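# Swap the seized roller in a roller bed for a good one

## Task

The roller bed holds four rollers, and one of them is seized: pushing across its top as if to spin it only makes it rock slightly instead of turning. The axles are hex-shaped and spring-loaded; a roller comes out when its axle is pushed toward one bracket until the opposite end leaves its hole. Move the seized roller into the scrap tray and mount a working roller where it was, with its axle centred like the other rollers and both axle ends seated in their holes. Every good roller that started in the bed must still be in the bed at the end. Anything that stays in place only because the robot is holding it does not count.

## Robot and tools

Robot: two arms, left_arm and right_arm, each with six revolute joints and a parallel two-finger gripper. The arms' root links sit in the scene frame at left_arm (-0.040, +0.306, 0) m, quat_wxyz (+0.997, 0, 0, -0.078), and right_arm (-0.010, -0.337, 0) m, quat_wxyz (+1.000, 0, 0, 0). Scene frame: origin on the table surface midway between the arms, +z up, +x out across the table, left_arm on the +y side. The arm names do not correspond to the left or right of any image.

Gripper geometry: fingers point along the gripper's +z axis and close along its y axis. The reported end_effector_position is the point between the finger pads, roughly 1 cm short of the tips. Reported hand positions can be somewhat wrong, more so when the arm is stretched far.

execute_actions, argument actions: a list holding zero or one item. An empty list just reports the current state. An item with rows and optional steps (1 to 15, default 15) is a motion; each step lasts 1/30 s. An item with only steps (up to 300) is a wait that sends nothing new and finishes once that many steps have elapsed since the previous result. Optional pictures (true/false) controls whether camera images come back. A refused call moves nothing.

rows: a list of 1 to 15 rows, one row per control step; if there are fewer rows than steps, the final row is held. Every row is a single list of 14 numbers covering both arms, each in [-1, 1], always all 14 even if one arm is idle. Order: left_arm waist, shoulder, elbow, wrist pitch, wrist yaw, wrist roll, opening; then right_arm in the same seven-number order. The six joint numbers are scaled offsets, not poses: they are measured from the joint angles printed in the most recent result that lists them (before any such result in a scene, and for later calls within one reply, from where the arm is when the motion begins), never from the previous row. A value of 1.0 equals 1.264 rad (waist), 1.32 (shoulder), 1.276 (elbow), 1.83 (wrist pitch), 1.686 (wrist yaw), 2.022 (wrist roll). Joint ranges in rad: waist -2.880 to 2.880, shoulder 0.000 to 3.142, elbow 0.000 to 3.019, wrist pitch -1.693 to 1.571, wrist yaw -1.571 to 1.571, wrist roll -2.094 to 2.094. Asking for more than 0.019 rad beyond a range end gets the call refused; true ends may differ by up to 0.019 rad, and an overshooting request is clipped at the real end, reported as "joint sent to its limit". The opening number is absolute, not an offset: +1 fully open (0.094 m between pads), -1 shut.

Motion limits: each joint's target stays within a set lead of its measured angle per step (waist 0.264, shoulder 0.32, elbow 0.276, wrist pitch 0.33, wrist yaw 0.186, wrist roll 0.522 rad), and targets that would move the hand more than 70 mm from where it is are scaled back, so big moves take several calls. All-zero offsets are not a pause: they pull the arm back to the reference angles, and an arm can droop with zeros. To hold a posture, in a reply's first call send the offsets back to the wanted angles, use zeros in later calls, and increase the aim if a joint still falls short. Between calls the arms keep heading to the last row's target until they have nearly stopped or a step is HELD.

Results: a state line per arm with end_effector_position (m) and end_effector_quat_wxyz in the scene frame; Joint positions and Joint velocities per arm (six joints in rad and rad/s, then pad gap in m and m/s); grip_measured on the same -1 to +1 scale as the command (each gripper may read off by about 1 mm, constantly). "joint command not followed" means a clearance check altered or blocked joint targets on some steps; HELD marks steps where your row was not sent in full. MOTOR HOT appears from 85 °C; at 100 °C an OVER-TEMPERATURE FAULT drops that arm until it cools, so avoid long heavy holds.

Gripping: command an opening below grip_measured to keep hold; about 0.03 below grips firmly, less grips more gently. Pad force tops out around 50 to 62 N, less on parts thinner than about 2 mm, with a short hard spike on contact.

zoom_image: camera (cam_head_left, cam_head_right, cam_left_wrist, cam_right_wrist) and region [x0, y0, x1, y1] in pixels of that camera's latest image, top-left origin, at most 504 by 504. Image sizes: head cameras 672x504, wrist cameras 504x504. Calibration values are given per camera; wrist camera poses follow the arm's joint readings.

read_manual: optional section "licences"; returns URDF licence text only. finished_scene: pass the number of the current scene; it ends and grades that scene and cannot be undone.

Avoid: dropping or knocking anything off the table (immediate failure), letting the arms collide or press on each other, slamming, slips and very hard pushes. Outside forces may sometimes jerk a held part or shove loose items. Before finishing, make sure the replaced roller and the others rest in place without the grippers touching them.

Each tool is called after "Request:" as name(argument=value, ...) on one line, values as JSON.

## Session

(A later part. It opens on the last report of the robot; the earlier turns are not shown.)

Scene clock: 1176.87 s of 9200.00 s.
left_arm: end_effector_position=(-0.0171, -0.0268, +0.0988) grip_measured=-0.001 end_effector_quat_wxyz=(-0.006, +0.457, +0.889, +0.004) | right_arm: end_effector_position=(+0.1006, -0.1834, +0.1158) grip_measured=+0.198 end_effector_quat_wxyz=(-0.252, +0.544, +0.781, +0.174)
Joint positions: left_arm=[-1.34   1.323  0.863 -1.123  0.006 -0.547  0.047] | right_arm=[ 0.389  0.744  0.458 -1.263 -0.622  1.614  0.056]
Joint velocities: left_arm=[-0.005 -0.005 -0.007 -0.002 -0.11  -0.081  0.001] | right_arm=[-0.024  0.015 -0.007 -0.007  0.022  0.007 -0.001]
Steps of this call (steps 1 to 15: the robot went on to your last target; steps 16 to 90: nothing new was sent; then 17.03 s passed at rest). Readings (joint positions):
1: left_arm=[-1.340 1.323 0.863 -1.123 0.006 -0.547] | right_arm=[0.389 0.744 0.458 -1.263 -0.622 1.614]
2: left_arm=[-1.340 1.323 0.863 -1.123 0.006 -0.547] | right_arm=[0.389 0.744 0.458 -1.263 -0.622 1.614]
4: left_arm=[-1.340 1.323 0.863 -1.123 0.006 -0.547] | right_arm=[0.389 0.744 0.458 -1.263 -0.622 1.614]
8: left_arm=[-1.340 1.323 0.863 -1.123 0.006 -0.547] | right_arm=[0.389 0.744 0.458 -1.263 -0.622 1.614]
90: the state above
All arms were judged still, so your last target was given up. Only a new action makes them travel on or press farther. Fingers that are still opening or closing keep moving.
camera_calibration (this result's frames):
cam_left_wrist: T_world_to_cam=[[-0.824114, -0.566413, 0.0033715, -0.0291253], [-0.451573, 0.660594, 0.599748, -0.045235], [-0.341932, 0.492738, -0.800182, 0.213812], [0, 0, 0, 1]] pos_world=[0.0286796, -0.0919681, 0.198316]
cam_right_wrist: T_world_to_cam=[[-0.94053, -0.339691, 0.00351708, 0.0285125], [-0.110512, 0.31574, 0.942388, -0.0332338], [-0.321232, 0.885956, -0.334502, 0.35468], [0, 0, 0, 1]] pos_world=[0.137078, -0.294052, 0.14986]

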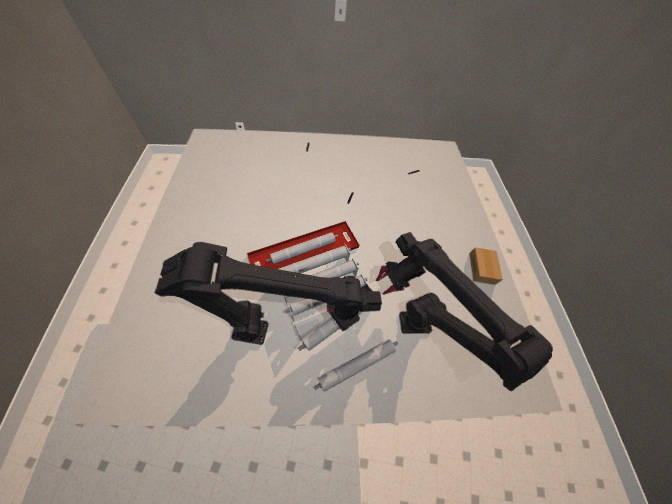

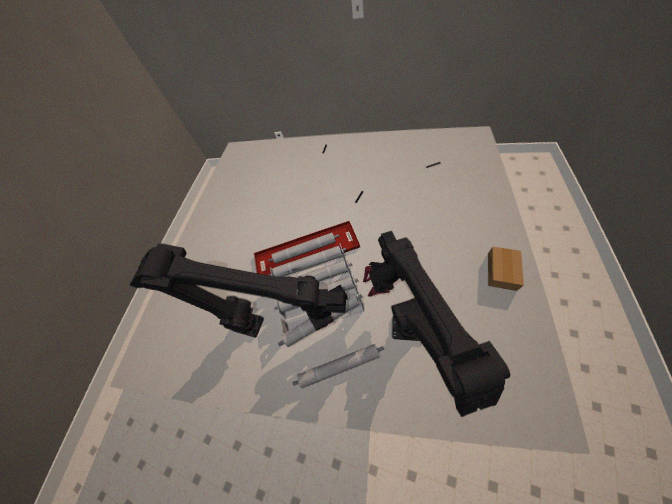

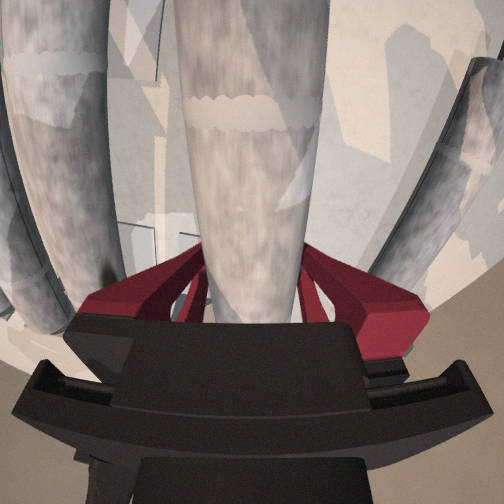

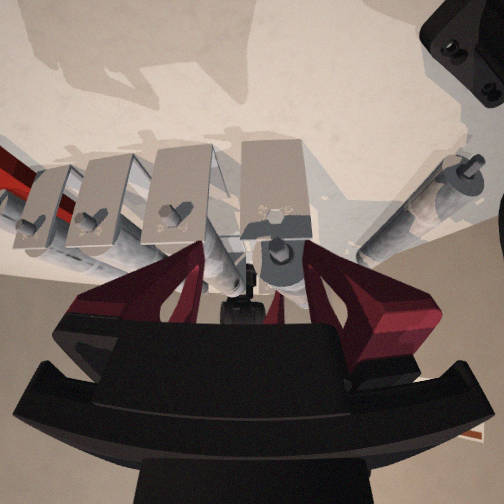

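Request:
execute_actions(actions=[{"rows":[[0,-0.025,0.04,0.014,0,0,-0.1,0,0,0.02,0,0,0,0.2],[0,-0.025,0.04,0.014,0,0,-0.1,0,0,0.02,0,0,0,0.2],[0,-0.025,0.04,0.014,0,0,-0.1,0,0,0.02,0,0,0,0.2],[0,-0.025,0.04,0.014,0,0,-0.1,0,0,0.02,0,0,0,0.2],[0,-0.025,0.04,0.014,0,0,-0.1,0,0,0.02,0,0,0,0.2],[0,-0.025,0.04,0.014,0,0,-0.1,0,0,0.02,0,0,0,0.2],[0,-0.003,0.04,0.014,0,0,-0.1,0,0,0.02,0,0,0,0.2]],"steps":15}])

Request:
zoom_image(camera="cam_right_wrist", region=[200,170,350,320])

Scene clock: 1185.93 s of 9200.00 s.
left_arm: end_effector_position=(-0.0168, -0.0313, +0.0969) grip_measured=-0.001 end_effector_quat_wxyz=(-0.002, +0.457, +0.889, -0.002) | right_arm: end_effector_position=(+0.1006, -0.1834, +0.1158) grip_measured=+0.198 end_effector_quat_wxyz=(-0.252, +0.544, +0.781, +0.174)
Joint positions: left_arm=[-1.34   1.33   0.863 -1.104  0.006 -0.547  0.047] | right_arm=[ 0.389  0.744  0.458 -1.263 -0.622  1.614  0.056]
Joint velocities: left_arm=[-0.005 -0.015  0.002  0.007 -0.007  0.007 -0.001] | right_arm=[ 0.005  0.005 -0.012  0.012 -0.022  0.037  0.   ]
Steps of this call (steps 1 to 90: nothing new was sent; then 5.57 s passed at rest; steps 91 to 105: all 15 steps of this action). Readings (joint positions):
91: left_arm=[-1.340 1.323 0.863 -1.120 0.006 -0.547] | right_arm=[0.389 0.744 0.458 -1.263 -0.622 1.614]
92: left_arm=[-1.340 1.323 0.863 -1.116 0.006 -0.547] | right_arm=[0.389 0.744 0.458 -1.263 -0.622 1.614]
94: left_arm=[-1.340 1.323 0.863 -1.108 0.006 -0.547] | right_arm=[0.389 0.744 0.458 -1.263 -0.622 1.614]
98: left_arm=[-1.340 1.325 0.863 -1.105 0.006 -0.547] | right_arm=[0.389 0.744 0.458 -1.263 -0.622 1.614]
105: the state above
camera_calibration (this result's frames):
cam_left_wrist: T_world_to_cam=[[-0.824121, -0.566328, 0.00990791, -0.0320123], [-0.452143, 0.668294, 0.59072, -0.0398511], [-0.341162, 0.482345, -0.806816, 0.2149], [0, 0, 0, 1]] pos_world=[0.0289155, -0.0951532, 0.197243]
cam_right_wrist: T_world_to_cam=[[-0.94053, -0.339691, 0.00351708, 0.0285125], [-0.110512, 0.31574, 0.942388, -0.0332338], [-0.321232, 0.885956, -0.334502, 0.35468], [0, 0, 0, 1]] pos_world=[0.137078, -0.294052, 0.14986]

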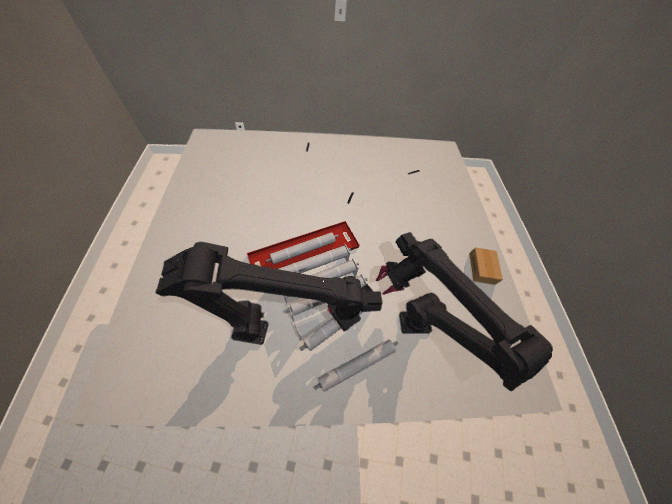

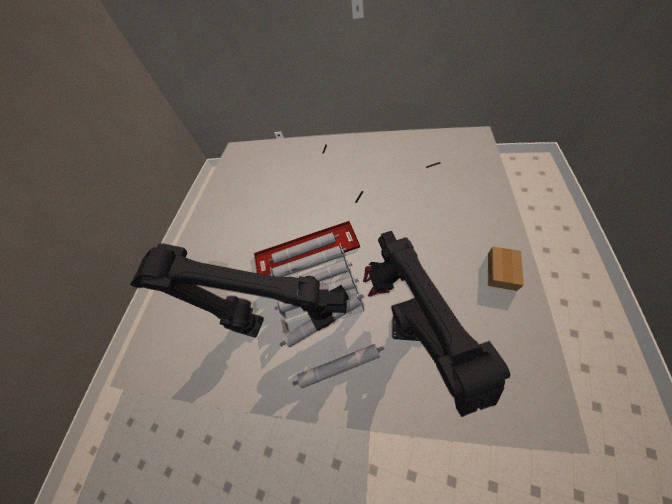

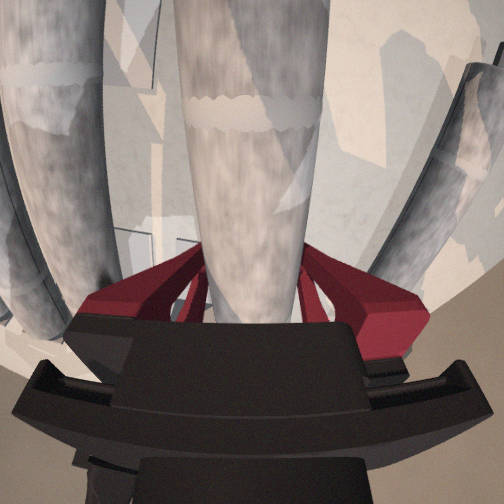

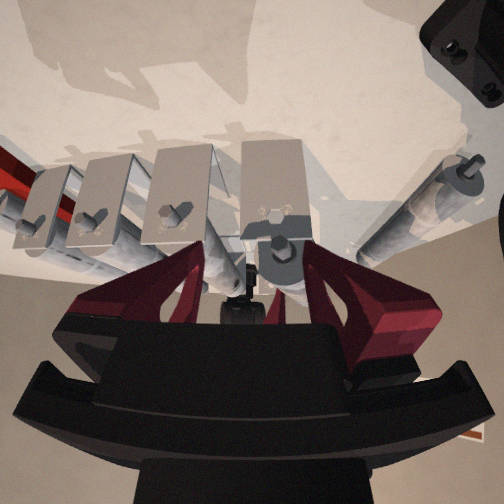

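Region (200, 170, 350, 320) of cam_right_wrist's 504x504 image, scaled by 3.360, with more detail than that image has.

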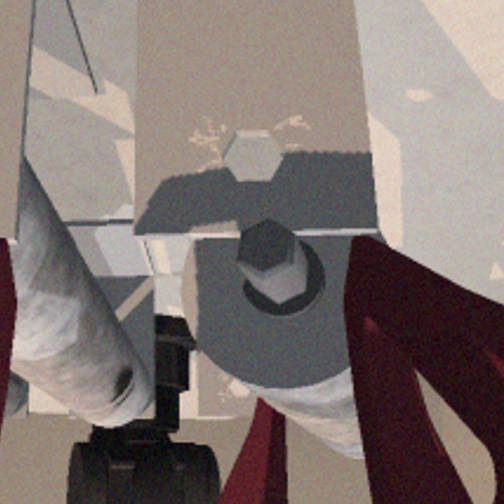

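The pitch raised the tip; press lower and slide.

Request:
execute_actions(actions=[{"rows":[[0,-0.002,0.04,0,0,0,-0.1,0,0,0.02,0,0,0,0.2],[0,-0.002,0.04,0,0,0,-0.1,0,0,0.02,0,0,0,0.2],[0,-0.002,0.04,0,0,0,-0.1,0,0,0.02,0,0,0,0.2],[0,-0.002,0.04,0,0,0,-0.1,0,0,0.02,0,0,0,0.2],[0,-0.002,0.04,0,0,0,-0.1,0,0,0.02,0,0,0,0.2],[0,-0.002,0.04,0,0,0,-0.1,0,0,0.02,0,0,0,0.2],[0,-0.002,0.04,0,0,-0.016,-0.1,0,0,0.02,0,0,0,0.2]],"steps":15}])

Request:
zoom_image(camera="cam_right_wrist", region=[200,170,350,320])

Scene clock: 1194.17 s of 9200.00 s.
left_arm: end_effector_position=(-0.0168, -0.0313, +0.0961) grip_measured=-0.001 end_effector_quat_wxyz=(-0.003, +0.454, +0.891, -0.001) | right_arm: end_effector_position=(+0.1006, -0.1834, +0.1158) grip_measured=+0.198 end_effector_quat_wxyz=(-0.252, +0.544, +0.781, +0.174)
Joint positions: left_arm=[-1.34   1.332  0.863 -1.104  0.006 -0.553  0.047] | right_arm=[ 0.389  0.744  0.458 -1.263 -0.622  1.614  0.056]
Joint velocities: left_arm=[ 0.005  0.005  0.007  0.002  0.051  0.066 -0.   ] | right_arm=[-0.005  0.005 -0.017 -0.017  0.022 -0.037 -0.   ]
Steps of this call (steps 1 to 15: the robot went on to your last target; steps 16 to 90: nothing new was sent; then 4.73 s passed at rest; steps 91 to 105: all 15 steps of this action). Readings (joint positions):
91: left_arm=[-1.340 1.330 0.863 -1.104 0.006 -0.547] | right_arm=[0.389 0.744 0.458 -1.263 -0.622 1.614]
92: left_arm=[-1.340 1.330 0.863 -1.104 0.006 -0.547] | right_arm=[0.389 0.744 0.458 -1.263 -0.622 1.614]
94: left_arm=[-1.340 1.331 0.863 -1.104 0.006 -0.547] | right_arm=[0.389 0.744 0.458 -1.263 -0.622 1.614]
98: left_arm=[-1.340 1.332 0.863 -1.104 0.006 -0.549] | right_arm=[0.389 0.744 0.458 -1.263 -0.622 1.614]
105: the state above
camera_calibration (this result's frames):
cam_left_wrist: T_world_to_cam=[[-0.820211, -0.571991, 0.00891714, -0.0320295], [-0.456634, 0.664024, 0.592078, -0.0397515], [-0.344585, 0.481557, -0.805831, 0.214147], [0, 0, 0, 1]] pos_world=[0.0293688, -0.0950485, 0.196388]
cam_right_wrist: T_world_to_cam=[[-0.94053, -0.339691, 0.00351708, 0.0285125], [-0.110512, 0.31574, 0.942388, -0.0332338], [-0.321232, 0.885956, -0.334502, 0.35468], [0, 0, 0, 1]] pos_world=[0.137078, -0.294052, 0.14986]

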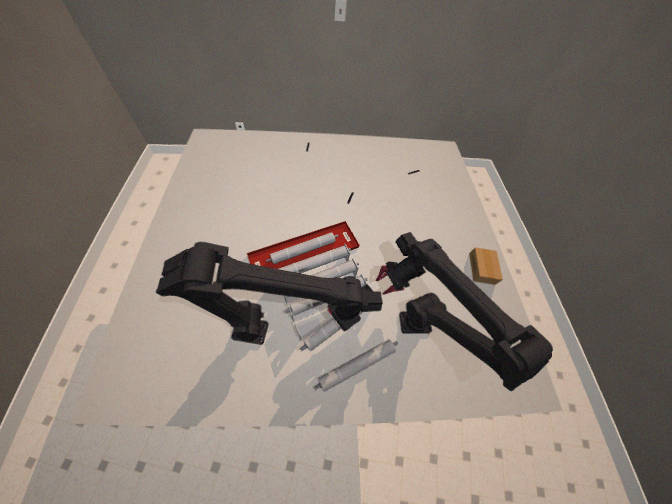

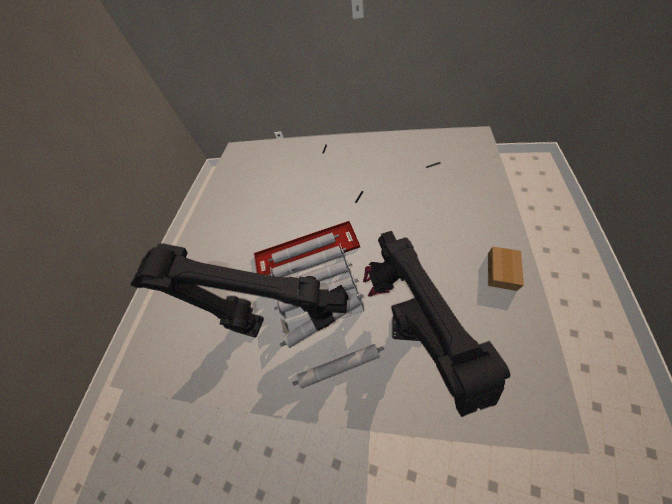

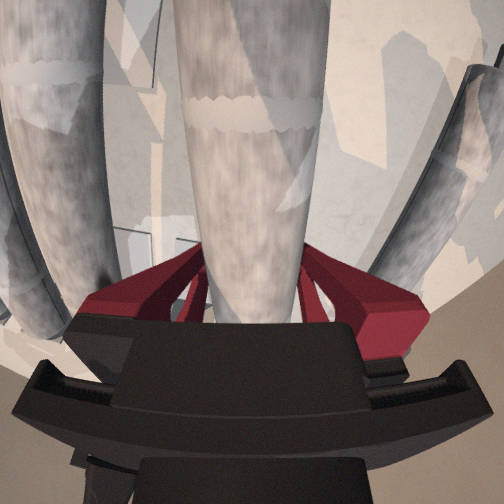

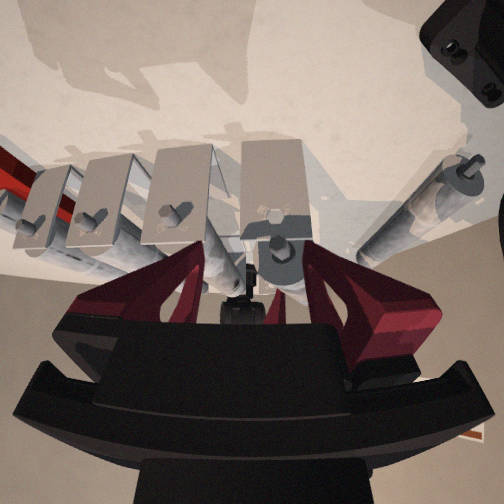

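Region (200, 170, 350, 320) of cam_right_wrist's 504x504 image, scaled by 3.360, with more detail than that image has.

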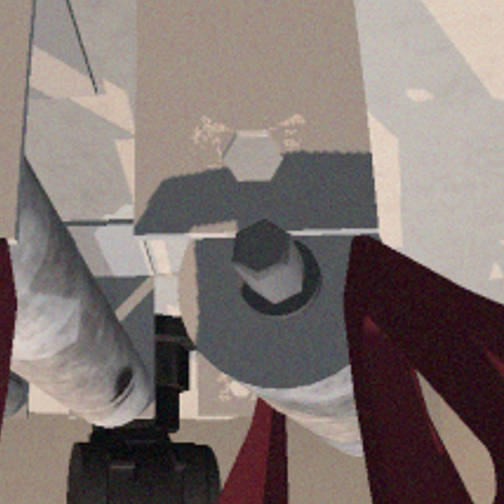

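In contact now; it seems to roll. Slide further.

Request:
execute_actions(actions=[{"rows":[[0,-0.004,0.04,0,0,-0.022,-0.1,0,0,0.02,0,0,0,0.2]],"steps":15}])

Request:
zoom_image(camera="cam_right_wrist", region=[230,195,320,285])

Scene clock: 1198.57 s of 9200.00 s.
left_arm: end_effector_position=(-0.0168, -0.0313, +0.0961) grip_measured=-0.001 end_effector_quat_wxyz=(-0.003, +0.446, +0.895, -0.001) | right_arm: end_effector_position=(+0.1006, -0.1834, +0.1158) grip_measured=+0.198 end_effector_quat_wxyz=(-0.252, +0.544, +0.781, +0.174)
Joint positions: left_arm=[-1.34   1.332  0.863 -1.104  0.006 -0.573  0.047] | right_arm=[ 0.389  0.744  0.458 -1.263 -0.622  1.614  0.056]
Joint velocities: left_arm=[ 0.005  0.005  0.022  0.002  0.007  0.066 -0.001] | right_arm=[-0.005 -0.005  0.002 -0.017  0.066  0.037  0.   ]
Steps of this call (steps 1 to 15: the robot went on to your last target; steps 16 to 90: nothing new was sent; then 0.90 s passed at rest; steps 91 to 105: all 15 steps of this action). Readings (joint positions):
91: left_arm=[-1.340 1.332 0.863 -1.104 0.006 -0.557] | right_arm=[0.389 0.744 0.458 -1.263 -0.622 1.614]
92: left_arm=[-1.340 1.332 0.863 -1.104 0.006 -0.560] | right_arm=[0.389 0.744 0.458 -1.263 -0.622 1.614]
94: left_arm=[-1.340 1.332 0.863 -1.104 0.006 -0.565] | right_arm=[0.389 0.744 0.458 -1.263 -0.622 1.614]
98: left_arm=[-1.340 1.332 0.863 -1.104 0.006 -0.570] | right_arm=[0.389 0.744 0.458 -1.263 -0.622 1.614]
105: the state above
camera_calibration (this result's frames):
cam_left_wrist: T_world_to_cam=[[-0.808929, -0.58784, 0.00883214, -0.0323282], [-0.469477, 0.654946, 0.592146, -0.040258], [-0.353872, 0.474858, -0.805782, 0.213776], [0, 0, 0, 1]] pos_world=[0.030598, -0.0941503, 0.196381]
cam_right_wrist: T_world_to_cam=[[-0.94053, -0.339691, 0.00351708, 0.0285125], [-0.110512, 0.31574, 0.942388, -0.0332338], [-0.321232, 0.885956, -0.334502, 0.35468], [0, 0, 0, 1]] pos_world=[0.137078, -0.294052, 0.14986]

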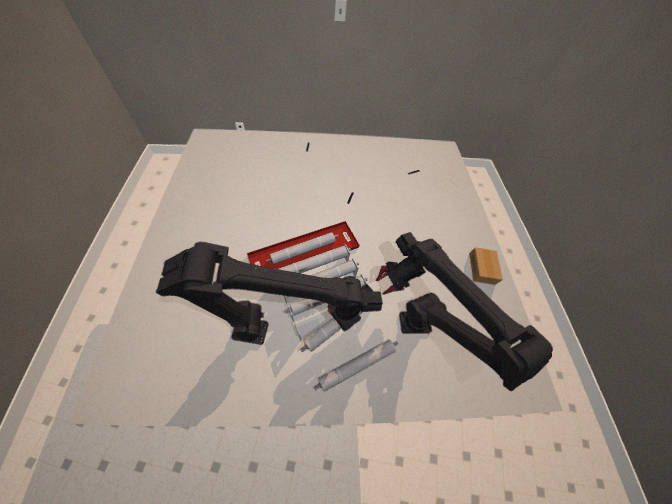

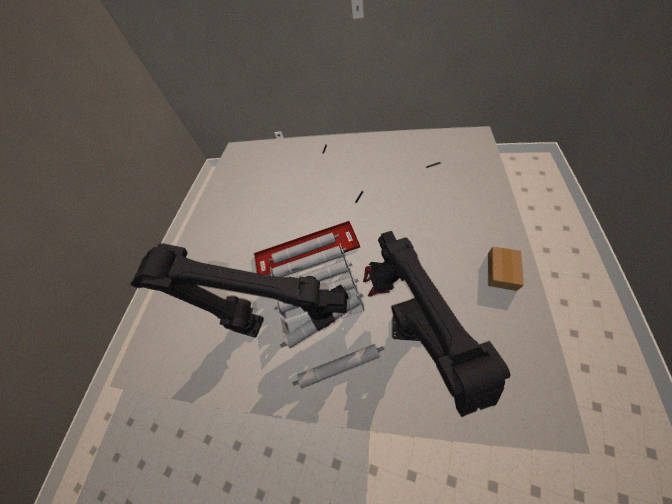

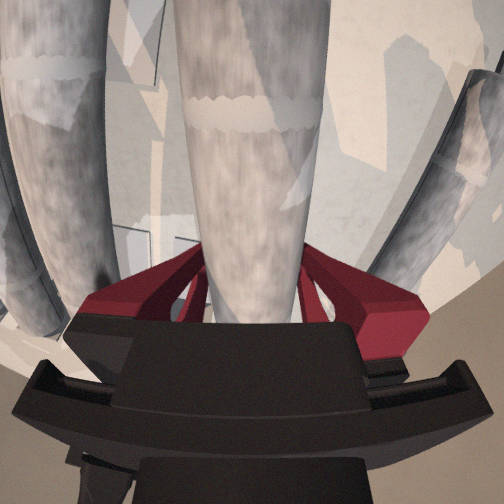

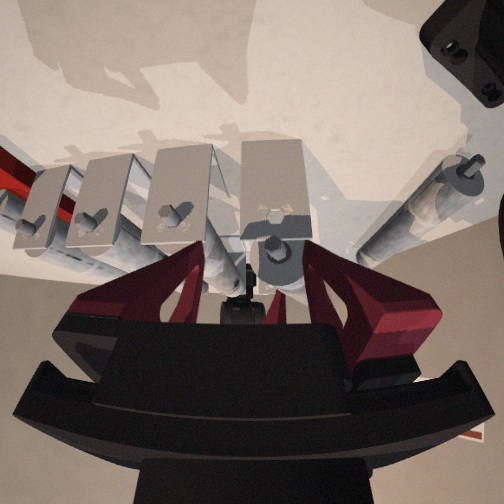

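Region (230, 195, 320, 285) of cam_right_wrist's 504x504 image, scaled by 5.600, with more detail than that image has.

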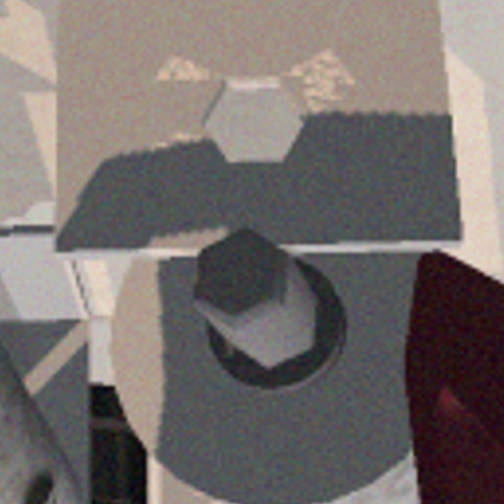

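Request:
execute_actions(actions=[{"rows":[[0,0.006,0.04,0,0,0,-0.1,0,0,0.02,0,0,0,0.2]],"steps":15}])

Request:
zoom_image(camera="cam_right_wrist", region=[230,195,320,285])

Scene clock: 1209.17 s of 9200.00 s.
left_arm: end_effector_position=(-0.0168, -0.0310, +0.0925) grip_measured=-0.001 end_effector_quat_wxyz=(-0.006, +0.446, +0.895, +0.004) | right_arm: end_effector_position=(+0.1006, -0.1834, +0.1158) grip_measured=+0.198 end_effector_quat_wxyz=(-0.252, +0.544, +0.781, +0.174)
Joint positions: left_arm=[-1.34   1.343  0.863 -1.103  0.006 -0.573  0.047] | right_arm=[ 0.389  0.744  0.458 -1.263 -0.622  1.614  0.056]
Joint velocities: left_arm=[ 0.005 -0.015  0.007  0.012 -0.022 -0.037 -0.001] | right_arm=[-0.005 -0.024 -0.017 -0.012  0.007 -0.007 -0.001]
Steps of this call (steps 1 to 15: the robot went on to your last target; steps 16 to 90: nothing new was sent; then 7.10 s passed at rest; steps 91 to 105: all 15 steps of this action). Readings (joint positions):
91: left_arm=[-1.340 1.333 0.863 -1.104 0.006 -0.573] | right_arm=[0.389 0.744 0.458 -1.263 -0.622 1.614]
92: left_arm=[-1.340 1.334 0.863 -1.104 0.006 -0.573] | right_arm=[0.389 0.744 0.458 -1.263 -0.622 1.614]
94: left_arm=[-1.340 1.337 0.863 -1.104 0.006 -0.573] | right_arm=[0.389 0.744 0.458 -1.263 -0.622 1.614]
98: left_arm=[-1.340 1.343 0.863 -1.103 0.006 -0.573] | right_arm=[0.389 0.744 0.458 -1.263 -0.622 1.614]
105: the state above
camera_calibration (this result's frames):
cam_left_wrist: T_world_to_cam=[[-0.808704, -0.58821, 0.00267787, -0.0315099], [-0.469465, 0.648176, 0.599559, -0.039201], [-0.354402, 0.483608, -0.800326, 0.210475], [0, 0, 0, 1]] pos_world=[0.0307071, -0.0949126, 0.192036]
cam_right_wrist: T_world_to_cam=[[-0.94053, -0.339691, 0.00351708, 0.0285125], [-0.110512, 0.31574, 0.942388, -0.0332338], [-0.321232, 0.885956, -0.334502, 0.35468], [0, 0, 0, 1]] pos_world=[0.137078, -0.294052, 0.14986]

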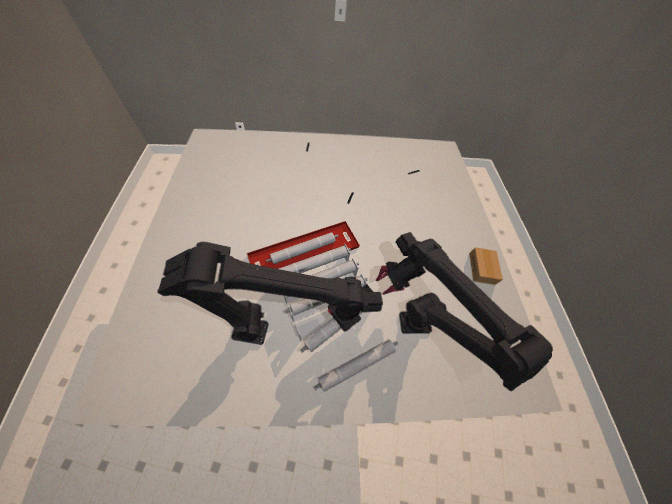

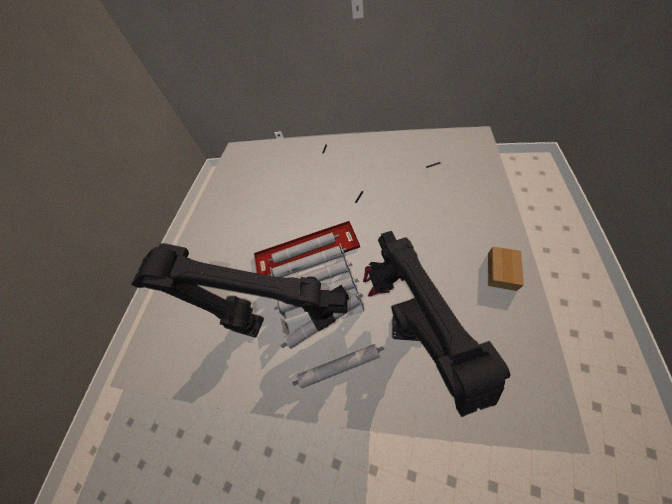

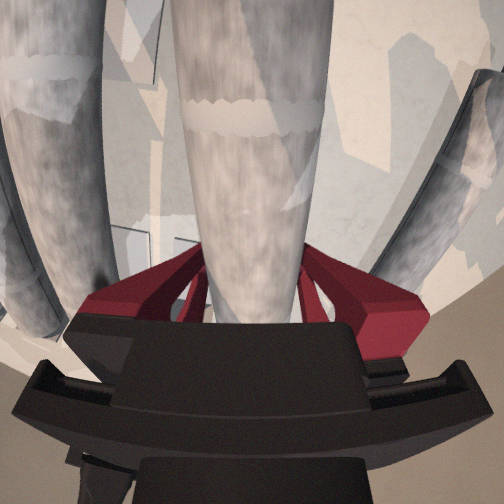

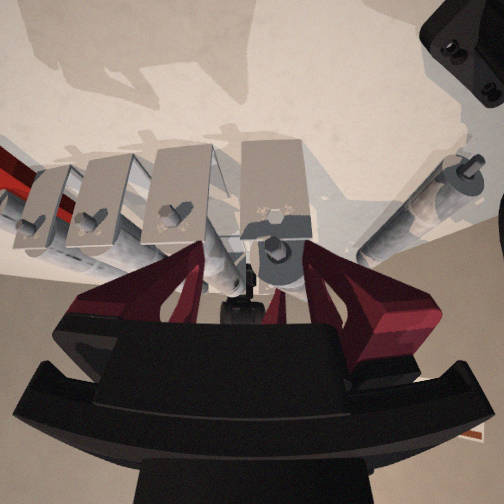

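Region (230, 195, 320, 285) of cam_right_wrist's 504x504 image, scaled by 5.600, with more detail than that image has.

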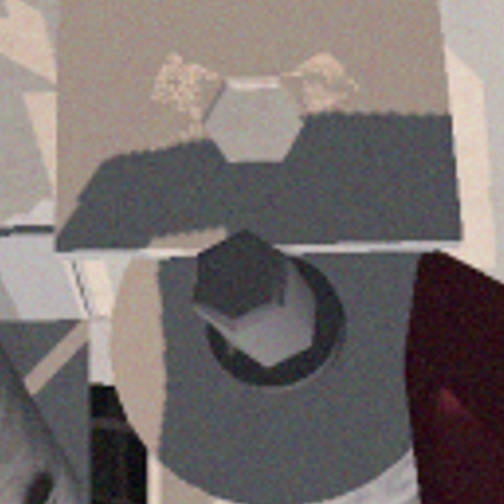

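Request:
execute_actions(actions=[{"rows":[[0,-0.05,0.06,-0.01,0,0,-0.1,-0.04,0,0.02,0,0,0,0.4],[0,-0.05,0.06,-0.01,0,0,-0.1,-0.04,0,0.02,0,0,0,0.4],[0,-0.06,0.066,-0.02,0,0,-0.1,-0.07,0,0.02,0,0,0,0.6],[0,-0.07,0.066,-0.03,0,0,-0.1,-0.09,0,0.02,0,0,0,0.6],[0,-0.08,0.066,-0.04,0,0,-0.1,-0.11,0,0.02,0,0,0,0.8],[0,-0.089,0.066,-0.049,0,0,-0.1,-0.125,0,0.02,0,0,0,0.8]],"steps":15}], pictures=false)

Request:
execute_actions(actions=[{"rows":[[0.015,-0.025,0.04,0,0,0.03,-0.1,0,0,0.02,0,0,0,0.8],[0.03,-0.025,0.04,0,0,0.06,-0.1,0,0,0.02,0,0,0,0.8],[0.04,-0.025,0.04,0,0,0.08,-0.1,0,0,0.02,0,0,0,0.8],[0.05,-0.025,0.04,0,0,0.10,-0.1,0,0,0.02,0,0,0,0.8],[0.06,-0.025,0.04,0,0,0.12,-0.1,0,0,0.02,0,0,0,0.8],[0.07,-0.025,0.04,0,0,0.14,-0.1,0,0,0.02,0,0,0,0.8],[0.08,-0.025,0.04,0,0,0.16,-0.1,0,0,0.02,0,0,0,0.8],[0.087,-0.025,0.04,0,0,0.174,-0.1,0,0,0.02,0,0,0,0.8]],"steps":15}])

Scene clock: 1244.23 s of 9200.00 s.
left_arm: end_effector_position=(-0.0178, -0.0172, +0.1226) grip_measured=-0.001 end_effector_quat_wxyz=(-0.002, +0.446, +0.895, -0.003) | right_arm: end_effector_position=(+0.1228, -0.2022, +0.1158) grip_measured=+0.798 end_effector_quat_wxyz=(-0.238, +0.603, +0.737, +0.193)
Joint positions: left_arm=[-1.34   1.257  0.873 -1.184  0.006 -0.573  0.047] | right_arm=[ 0.235  0.744  0.458 -1.263 -0.623  1.614  0.084]
Joint velocities: left_arm=[-0.005 -0.005 -0.012  0.002 -0.007 -0.022 -0.001] | right_arm=[-0.005 -0.005  0.002 -0.012 -0.022  0.066 -0.002]
Steps of this call (steps 1 to 15: the robot went on to your last target; steps 16 to 90: nothing new was sent; then 31.57 s passed at rest; steps 91 to 105: all 15 steps of this action). Readings (joint positions):
91: left_arm=[-1.340 1.342 0.864 -1.103 0.006 -0.573] | right_arm=[0.385 0.744 0.458 -1.263 -0.623 1.614]
92: left_arm=[-1.340 1.339 0.864 -1.104 0.006 -0.573] | right_arm=[0.375 0.744 0.458 -1.263 -0.623 1.614]
94: left_arm=[-1.340 1.330 0.868 -1.119 0.006 -0.573] | right_arm=[0.339 0.744 0.458 -1.263 -0.623 1.614]
98: left_arm=[-1.340 1.288 0.870 -1.171 0.006 -0.573] | right_arm=[0.245 0.744 0.458 -1.263 -0.623 1.614]
105: the state above

Scene clock: 1244.73 s of 9200.00 s.
left_arm: end_effector_position=(+0.0197, -0.0124, +0.1226) grip_measured=-0.001 end_effector_quat_wxyz=(-0.000, +0.530, +0.848, -0.002) | right_arm: end_effector_position=(+0.1228, -0.2022, +0.1158) grip_measured=+0.798 end_effector_quat_wxyz=(-0.238, +0.603, +0.737, +0.193)
Joint positions: left_arm=[-1.225  1.257  0.873 -1.184  0.003 -0.265  0.047] | right_arm=[ 0.235  0.744  0.458 -1.263 -0.623  1.614  0.084]
Joint velocities: left_arm=[-0.005 -0.005 -0.002  0.002 -0.022  0.198 -0.001] | right_arm=[-0.005 -0.005 -0.002  0.007  0.037  0.066  0.   ]
Steps of this call (steps 1 to 15: all 15 steps of this action). Readings (joint positions):
1: left_arm=[-1.340 1.257 0.873 -1.184 0.006 -0.567] | right_arm=[0.235 0.744 0.458 -1.263 -0.623 1.614]
2: left_arm=[-1.336 1.257 0.873 -1.184 0.006 -0.550] | right_arm=[0.235 0.744 0.458 -1.263 -0.623 1.614]
4: left_arm=[-1.320 1.257 0.873 -1.184 0.007 -0.500] | right_arm=[0.235 0.744 0.458 -1.263 -0.623 1.614]
8: left_arm=[-1.260 1.257 0.873 -1.184 0.007 -0.372] | right_arm=[0.235 0.744 0.458 -1.263 -0.623 1.614]
15: the state above
camera_calibration (this result's frames):
cam_left_wrist: T_world_to_cam=[[-0.906376, -0.422395, 0.0080334, 0.0121781], [-0.337681, 0.735761, 0.587049, -0.0521583], [-0.253877, 0.529375, -0.809511, 0.238229], [0, 0, 0, 1]] pos_world=[0.0539061, -0.0825924, 0.223371]
cam_right_wrist: T_world_to_cam=[[-0.981526, -0.191297, 0.00353322, 0.0780401], [-0.0606528, 0.328611, 0.942516, -0.0284348], [-0.181461, 0.924889, -0.334143, 0.369092], [0, 0, 0, 1]] pos_world=[0.14185, -0.317096, 0.149854]

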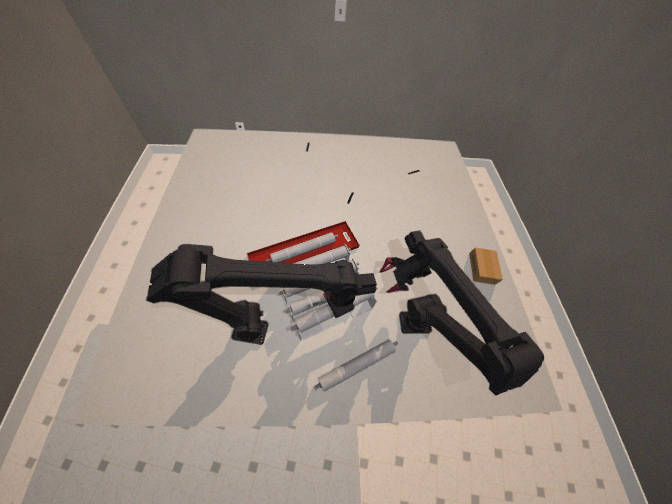

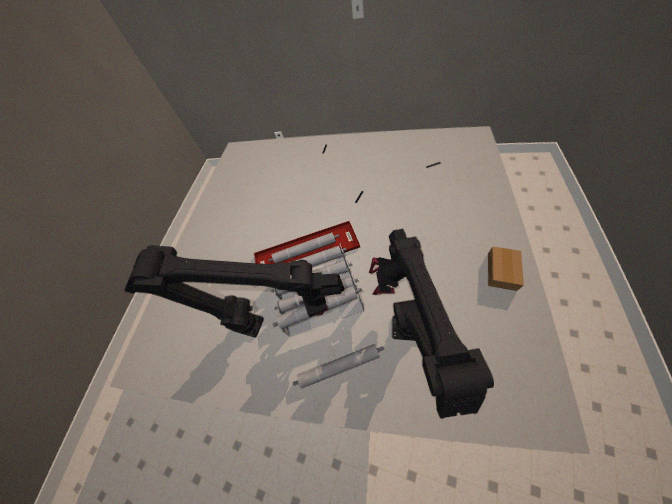

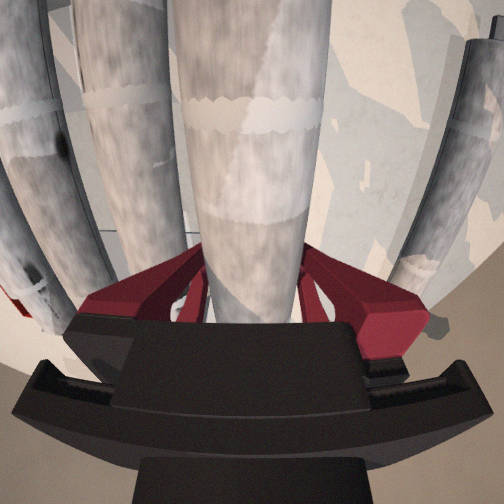

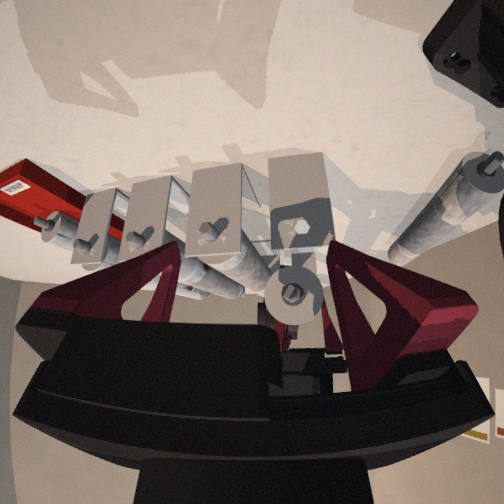

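Request:
execute_actions(actions=[{"rows":[[-0.016,-0.025,0.04,0,0,0.022,-0.1,0,0,0.02,0,0,0,0.8]],"steps":12}])

Request:
zoom_image(camera="cam_head_right", region=[255,265,385,350])

Scene clock: 1250.43 s of 9200.00 s.
left_arm: end_effector_position=(+0.0154, -0.0132, +0.1226) grip_measured=-0.001 end_effector_quat_wxyz=(-0.000, +0.547, +0.837, -0.002) | right_arm: end_effector_position=(+0.1228, -0.2022, +0.1158) grip_measured=+0.798 end_effector_quat_wxyz=(-0.238, +0.603, +0.737, +0.193)
Joint positions: left_arm=[-1.239  1.257  0.873 -1.184  0.003 -0.237  0.047] | right_arm=[ 0.235  0.744  0.458 -1.263 -0.623  1.614  0.084]
Joint velocities: left_arm=[-0.005 -0.005 -0.012 -0.002  0.022 -0.066 -0.001] | right_arm=[ 0.005  0.005 -0.007 -0.007  0.007 -0.051  0.001]
Steps of this call (steps 1 to 30: the robot went on to your last target; steps 31 to 90: nothing new was sent; then 2.30 s passed at rest; steps 91 to 102: all 12 steps of this action). Readings (joint positions):
91: left_arm=[-1.226 1.257 0.873 -1.184 0.003 -0.238] | right_arm=[0.235 0.744 0.458 -1.263 -0.623 1.614]
92: left_arm=[-1.228 1.257 0.873 -1.184 0.003 -0.238] | right_arm=[0.235 0.744 0.458 -1.263 -0.623 1.614]
94: left_arm=[-1.233 1.257 0.873 -1.184 0.003 -0.238] | right_arm=[0.235 0.744 0.458 -1.263 -0.623 1.614]
98: left_arm=[-1.239 1.257 0.873 -1.184 0.003 -0.237] | right_arm=[0.235 0.744 0.458 -1.263 -0.623 1.614]
102: the state above
camera_calibration (this result's frames):
cam_left_wrist: T_world_to_cam=[[-0.923298, -0.384, 0.00797825, 0.00864187], [-0.306571, 0.74932, 0.586971, -0.0533431], [-0.231375, 0.539503, -0.809569, 0.237332], [0, 0, 0, 1]] pos_world=[0.0465384, -0.0847518, 0.223378]
cam_right_wrist: T_world_to_cam=[[-0.981526, -0.191297, 0.00353322, 0.0780401], [-0.0606528, 0.328611, 0.942516, -0.0284348], [-0.181461, 0.924889, -0.334143, 0.369092], [0, 0, 0, 1]] pos_world=[0.14185, -0.317096, 0.149854]

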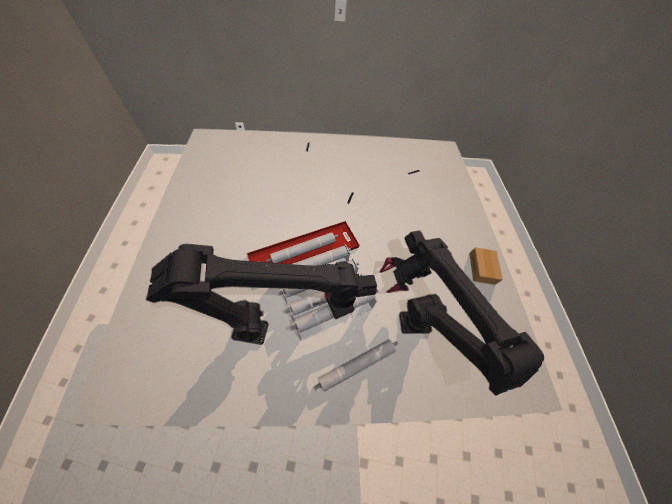

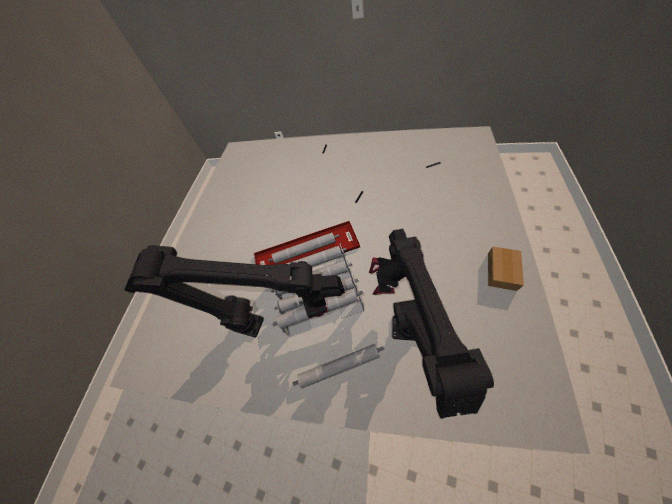

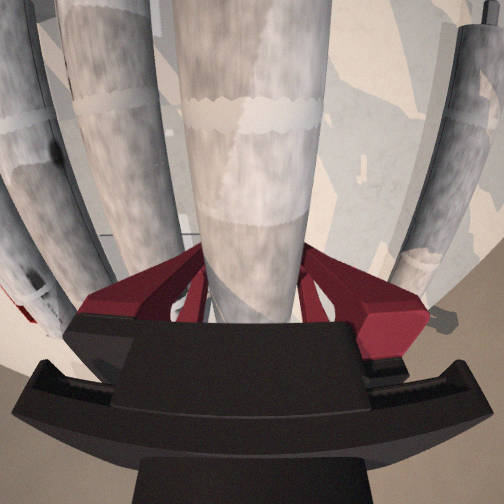

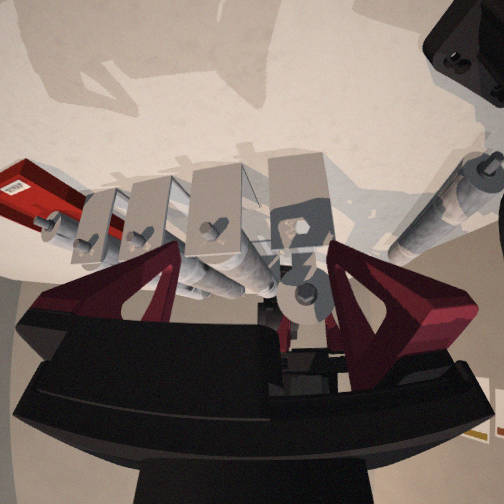

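Region (255, 265, 385, 350) of cam_head_right's 672x504 image, scaled by 3.877, with more detail than that image has; it fills the top 330 rows of this view, and the rest is white.

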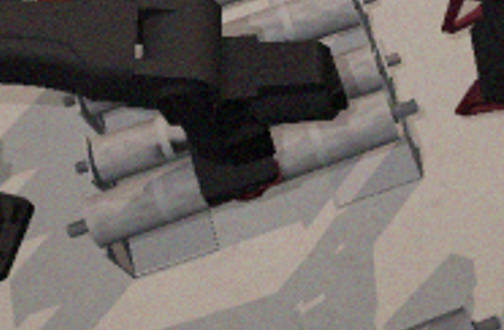

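Request:
execute_actions(actions=[{"rows":[[0.008,-0.025,0.072,0,0,0,-0.1,0,0,0.02,0,0,0,0.8],[0.008,-0.025,0.072,0,0,0,-0.1,0,0,0.02,0,0,0,0.8],[0.008,0.008,0.072,0,0,0,-0.1,0,0,0.02,0,0,0,0.8]],"steps":15}])

Request:
zoom_image(camera="cam_head_right", region=[255,265,385,350])

Request:
zoom_image(camera="cam_head_left", region=[270,270,400,355])

Scene clock: 1261.10 s of 9200.00 s.
left_arm: end_effector_position=(+0.0169, -0.0195, +0.1202) grip_measured=-0.001 end_effector_quat_wxyz=(-0.004, +0.547, +0.837, +0.002) | right_arm: end_effector_position=(+0.1228, -0.2022, +0.1158) grip_measured=+0.798 end_effector_quat_wxyz=(-0.238, +0.603, +0.737, +0.193)
Joint positions: left_arm=[-1.238  1.285  0.89  -1.184  0.003 -0.237  0.047] | right_arm=[ 0.235  0.744  0.458 -1.263 -0.623  1.614  0.084]
Joint velocities: left_arm=[-0.005 -0.015 -0.017 -0.002 -0.022  0.007 -0.   ] | right_arm=[-0.015 -0.015 -0.017  0.007 -0.022  0.022  0.001]
Steps of this call (steps 1 to 15: the robot went on to your last target; steps 16 to 90: nothing new was sent; then 7.17 s passed at rest; steps 91 to 105: all 15 steps of this action). Readings (joint positions):
91: left_arm=[-1.239 1.257 0.874 -1.184 0.003 -0.237] | right_arm=[0.235 0.744 0.458 -1.263 -0.623 1.614]
92: left_arm=[-1.238 1.257 0.875 -1.184 0.003 -0.237] | right_arm=[0.235 0.744 0.458 -1.263 -0.623 1.614]
94: left_arm=[-1.238 1.262 0.881 -1.184 0.003 -0.237] | right_arm=[0.235 0.744 0.458 -1.263 -0.623 1.614]
98: left_arm=[-1.238 1.280 0.890 -1.184 0.003 -0.237] | right_arm=[0.235 0.744 0.458 -1.263 -0.623 1.614]
105: the state above
camera_calibration (this result's frames):
cam_left_wrist: T_world_to_cam=[[-0.922846, -0.385129, 0.00566014, 0.0078786], [-0.306319, 0.742752, 0.595389, -0.0478646], [-0.233506, 0.547719, -0.803417, 0.238537], [0, 0, 0, 1]] pos_world=[0.0483085, -0.0920651, 0.220098]
cam_right_wrist: T_world_to_cam=[[-0.981526, -0.191297, 0.00353322, 0.0780401], [-0.0606528, 0.328611, 0.942516, -0.0284348], [-0.181461, 0.924889, -0.334143, 0.369092], [0, 0, 0, 1]] pos_world=[0.14185, -0.317096, 0.149854]

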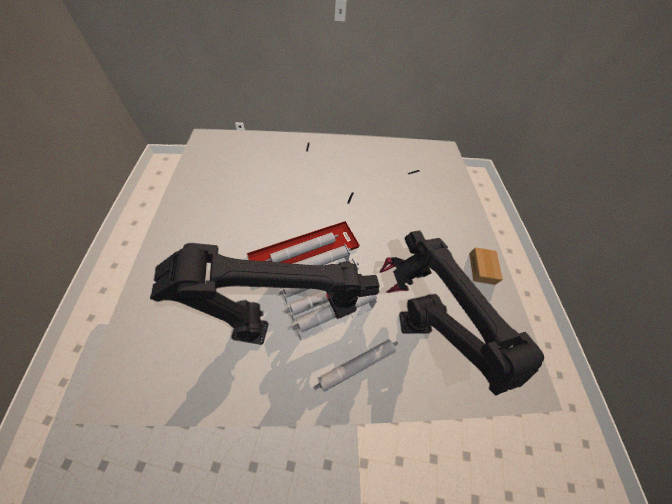

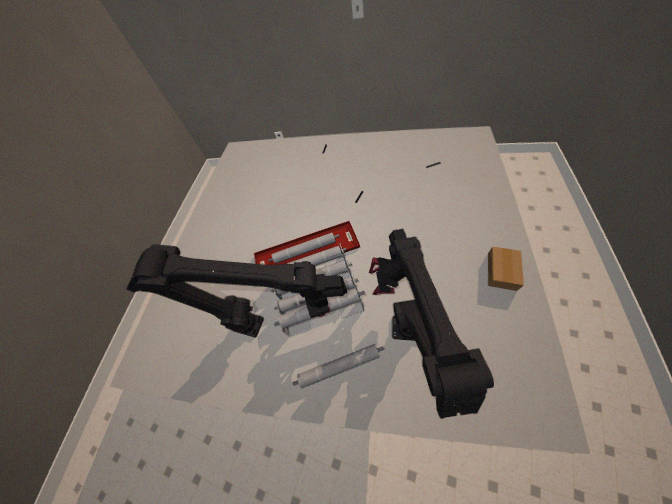

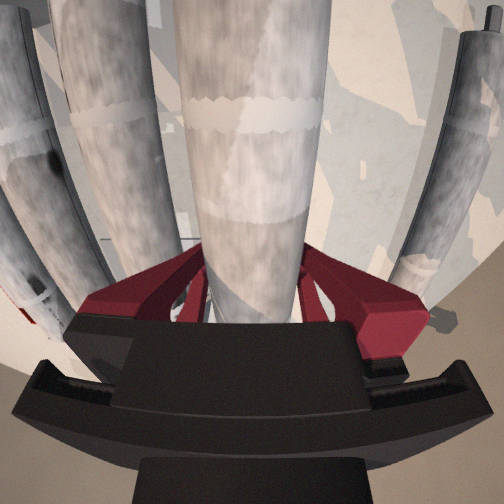

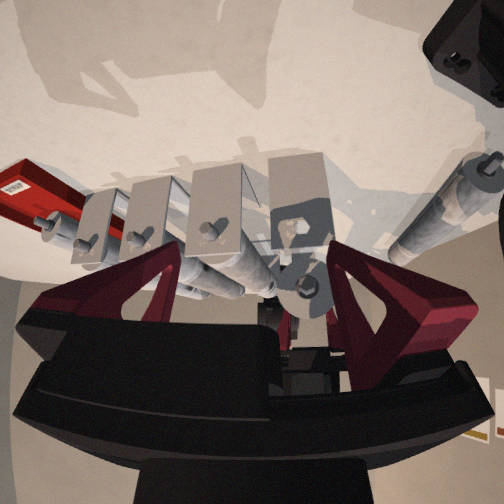

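Region (255, 265, 385, 350) of cam_head_right's 672x504 image, scaled by 3.877, with more detail than that image has; it fills the top 330 rows of this view, and the rest is white.

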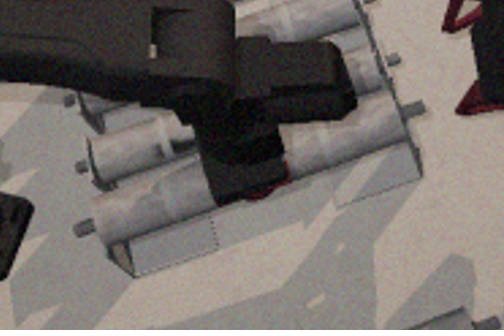

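Region (270, 270, 400, 355) of cam_head_left's 672x504 image, scaled by 3.877, with more detail than that image has; it fills the top 330 rows of this view, and the rest is white.

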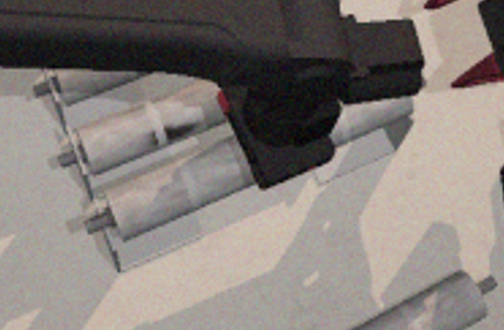

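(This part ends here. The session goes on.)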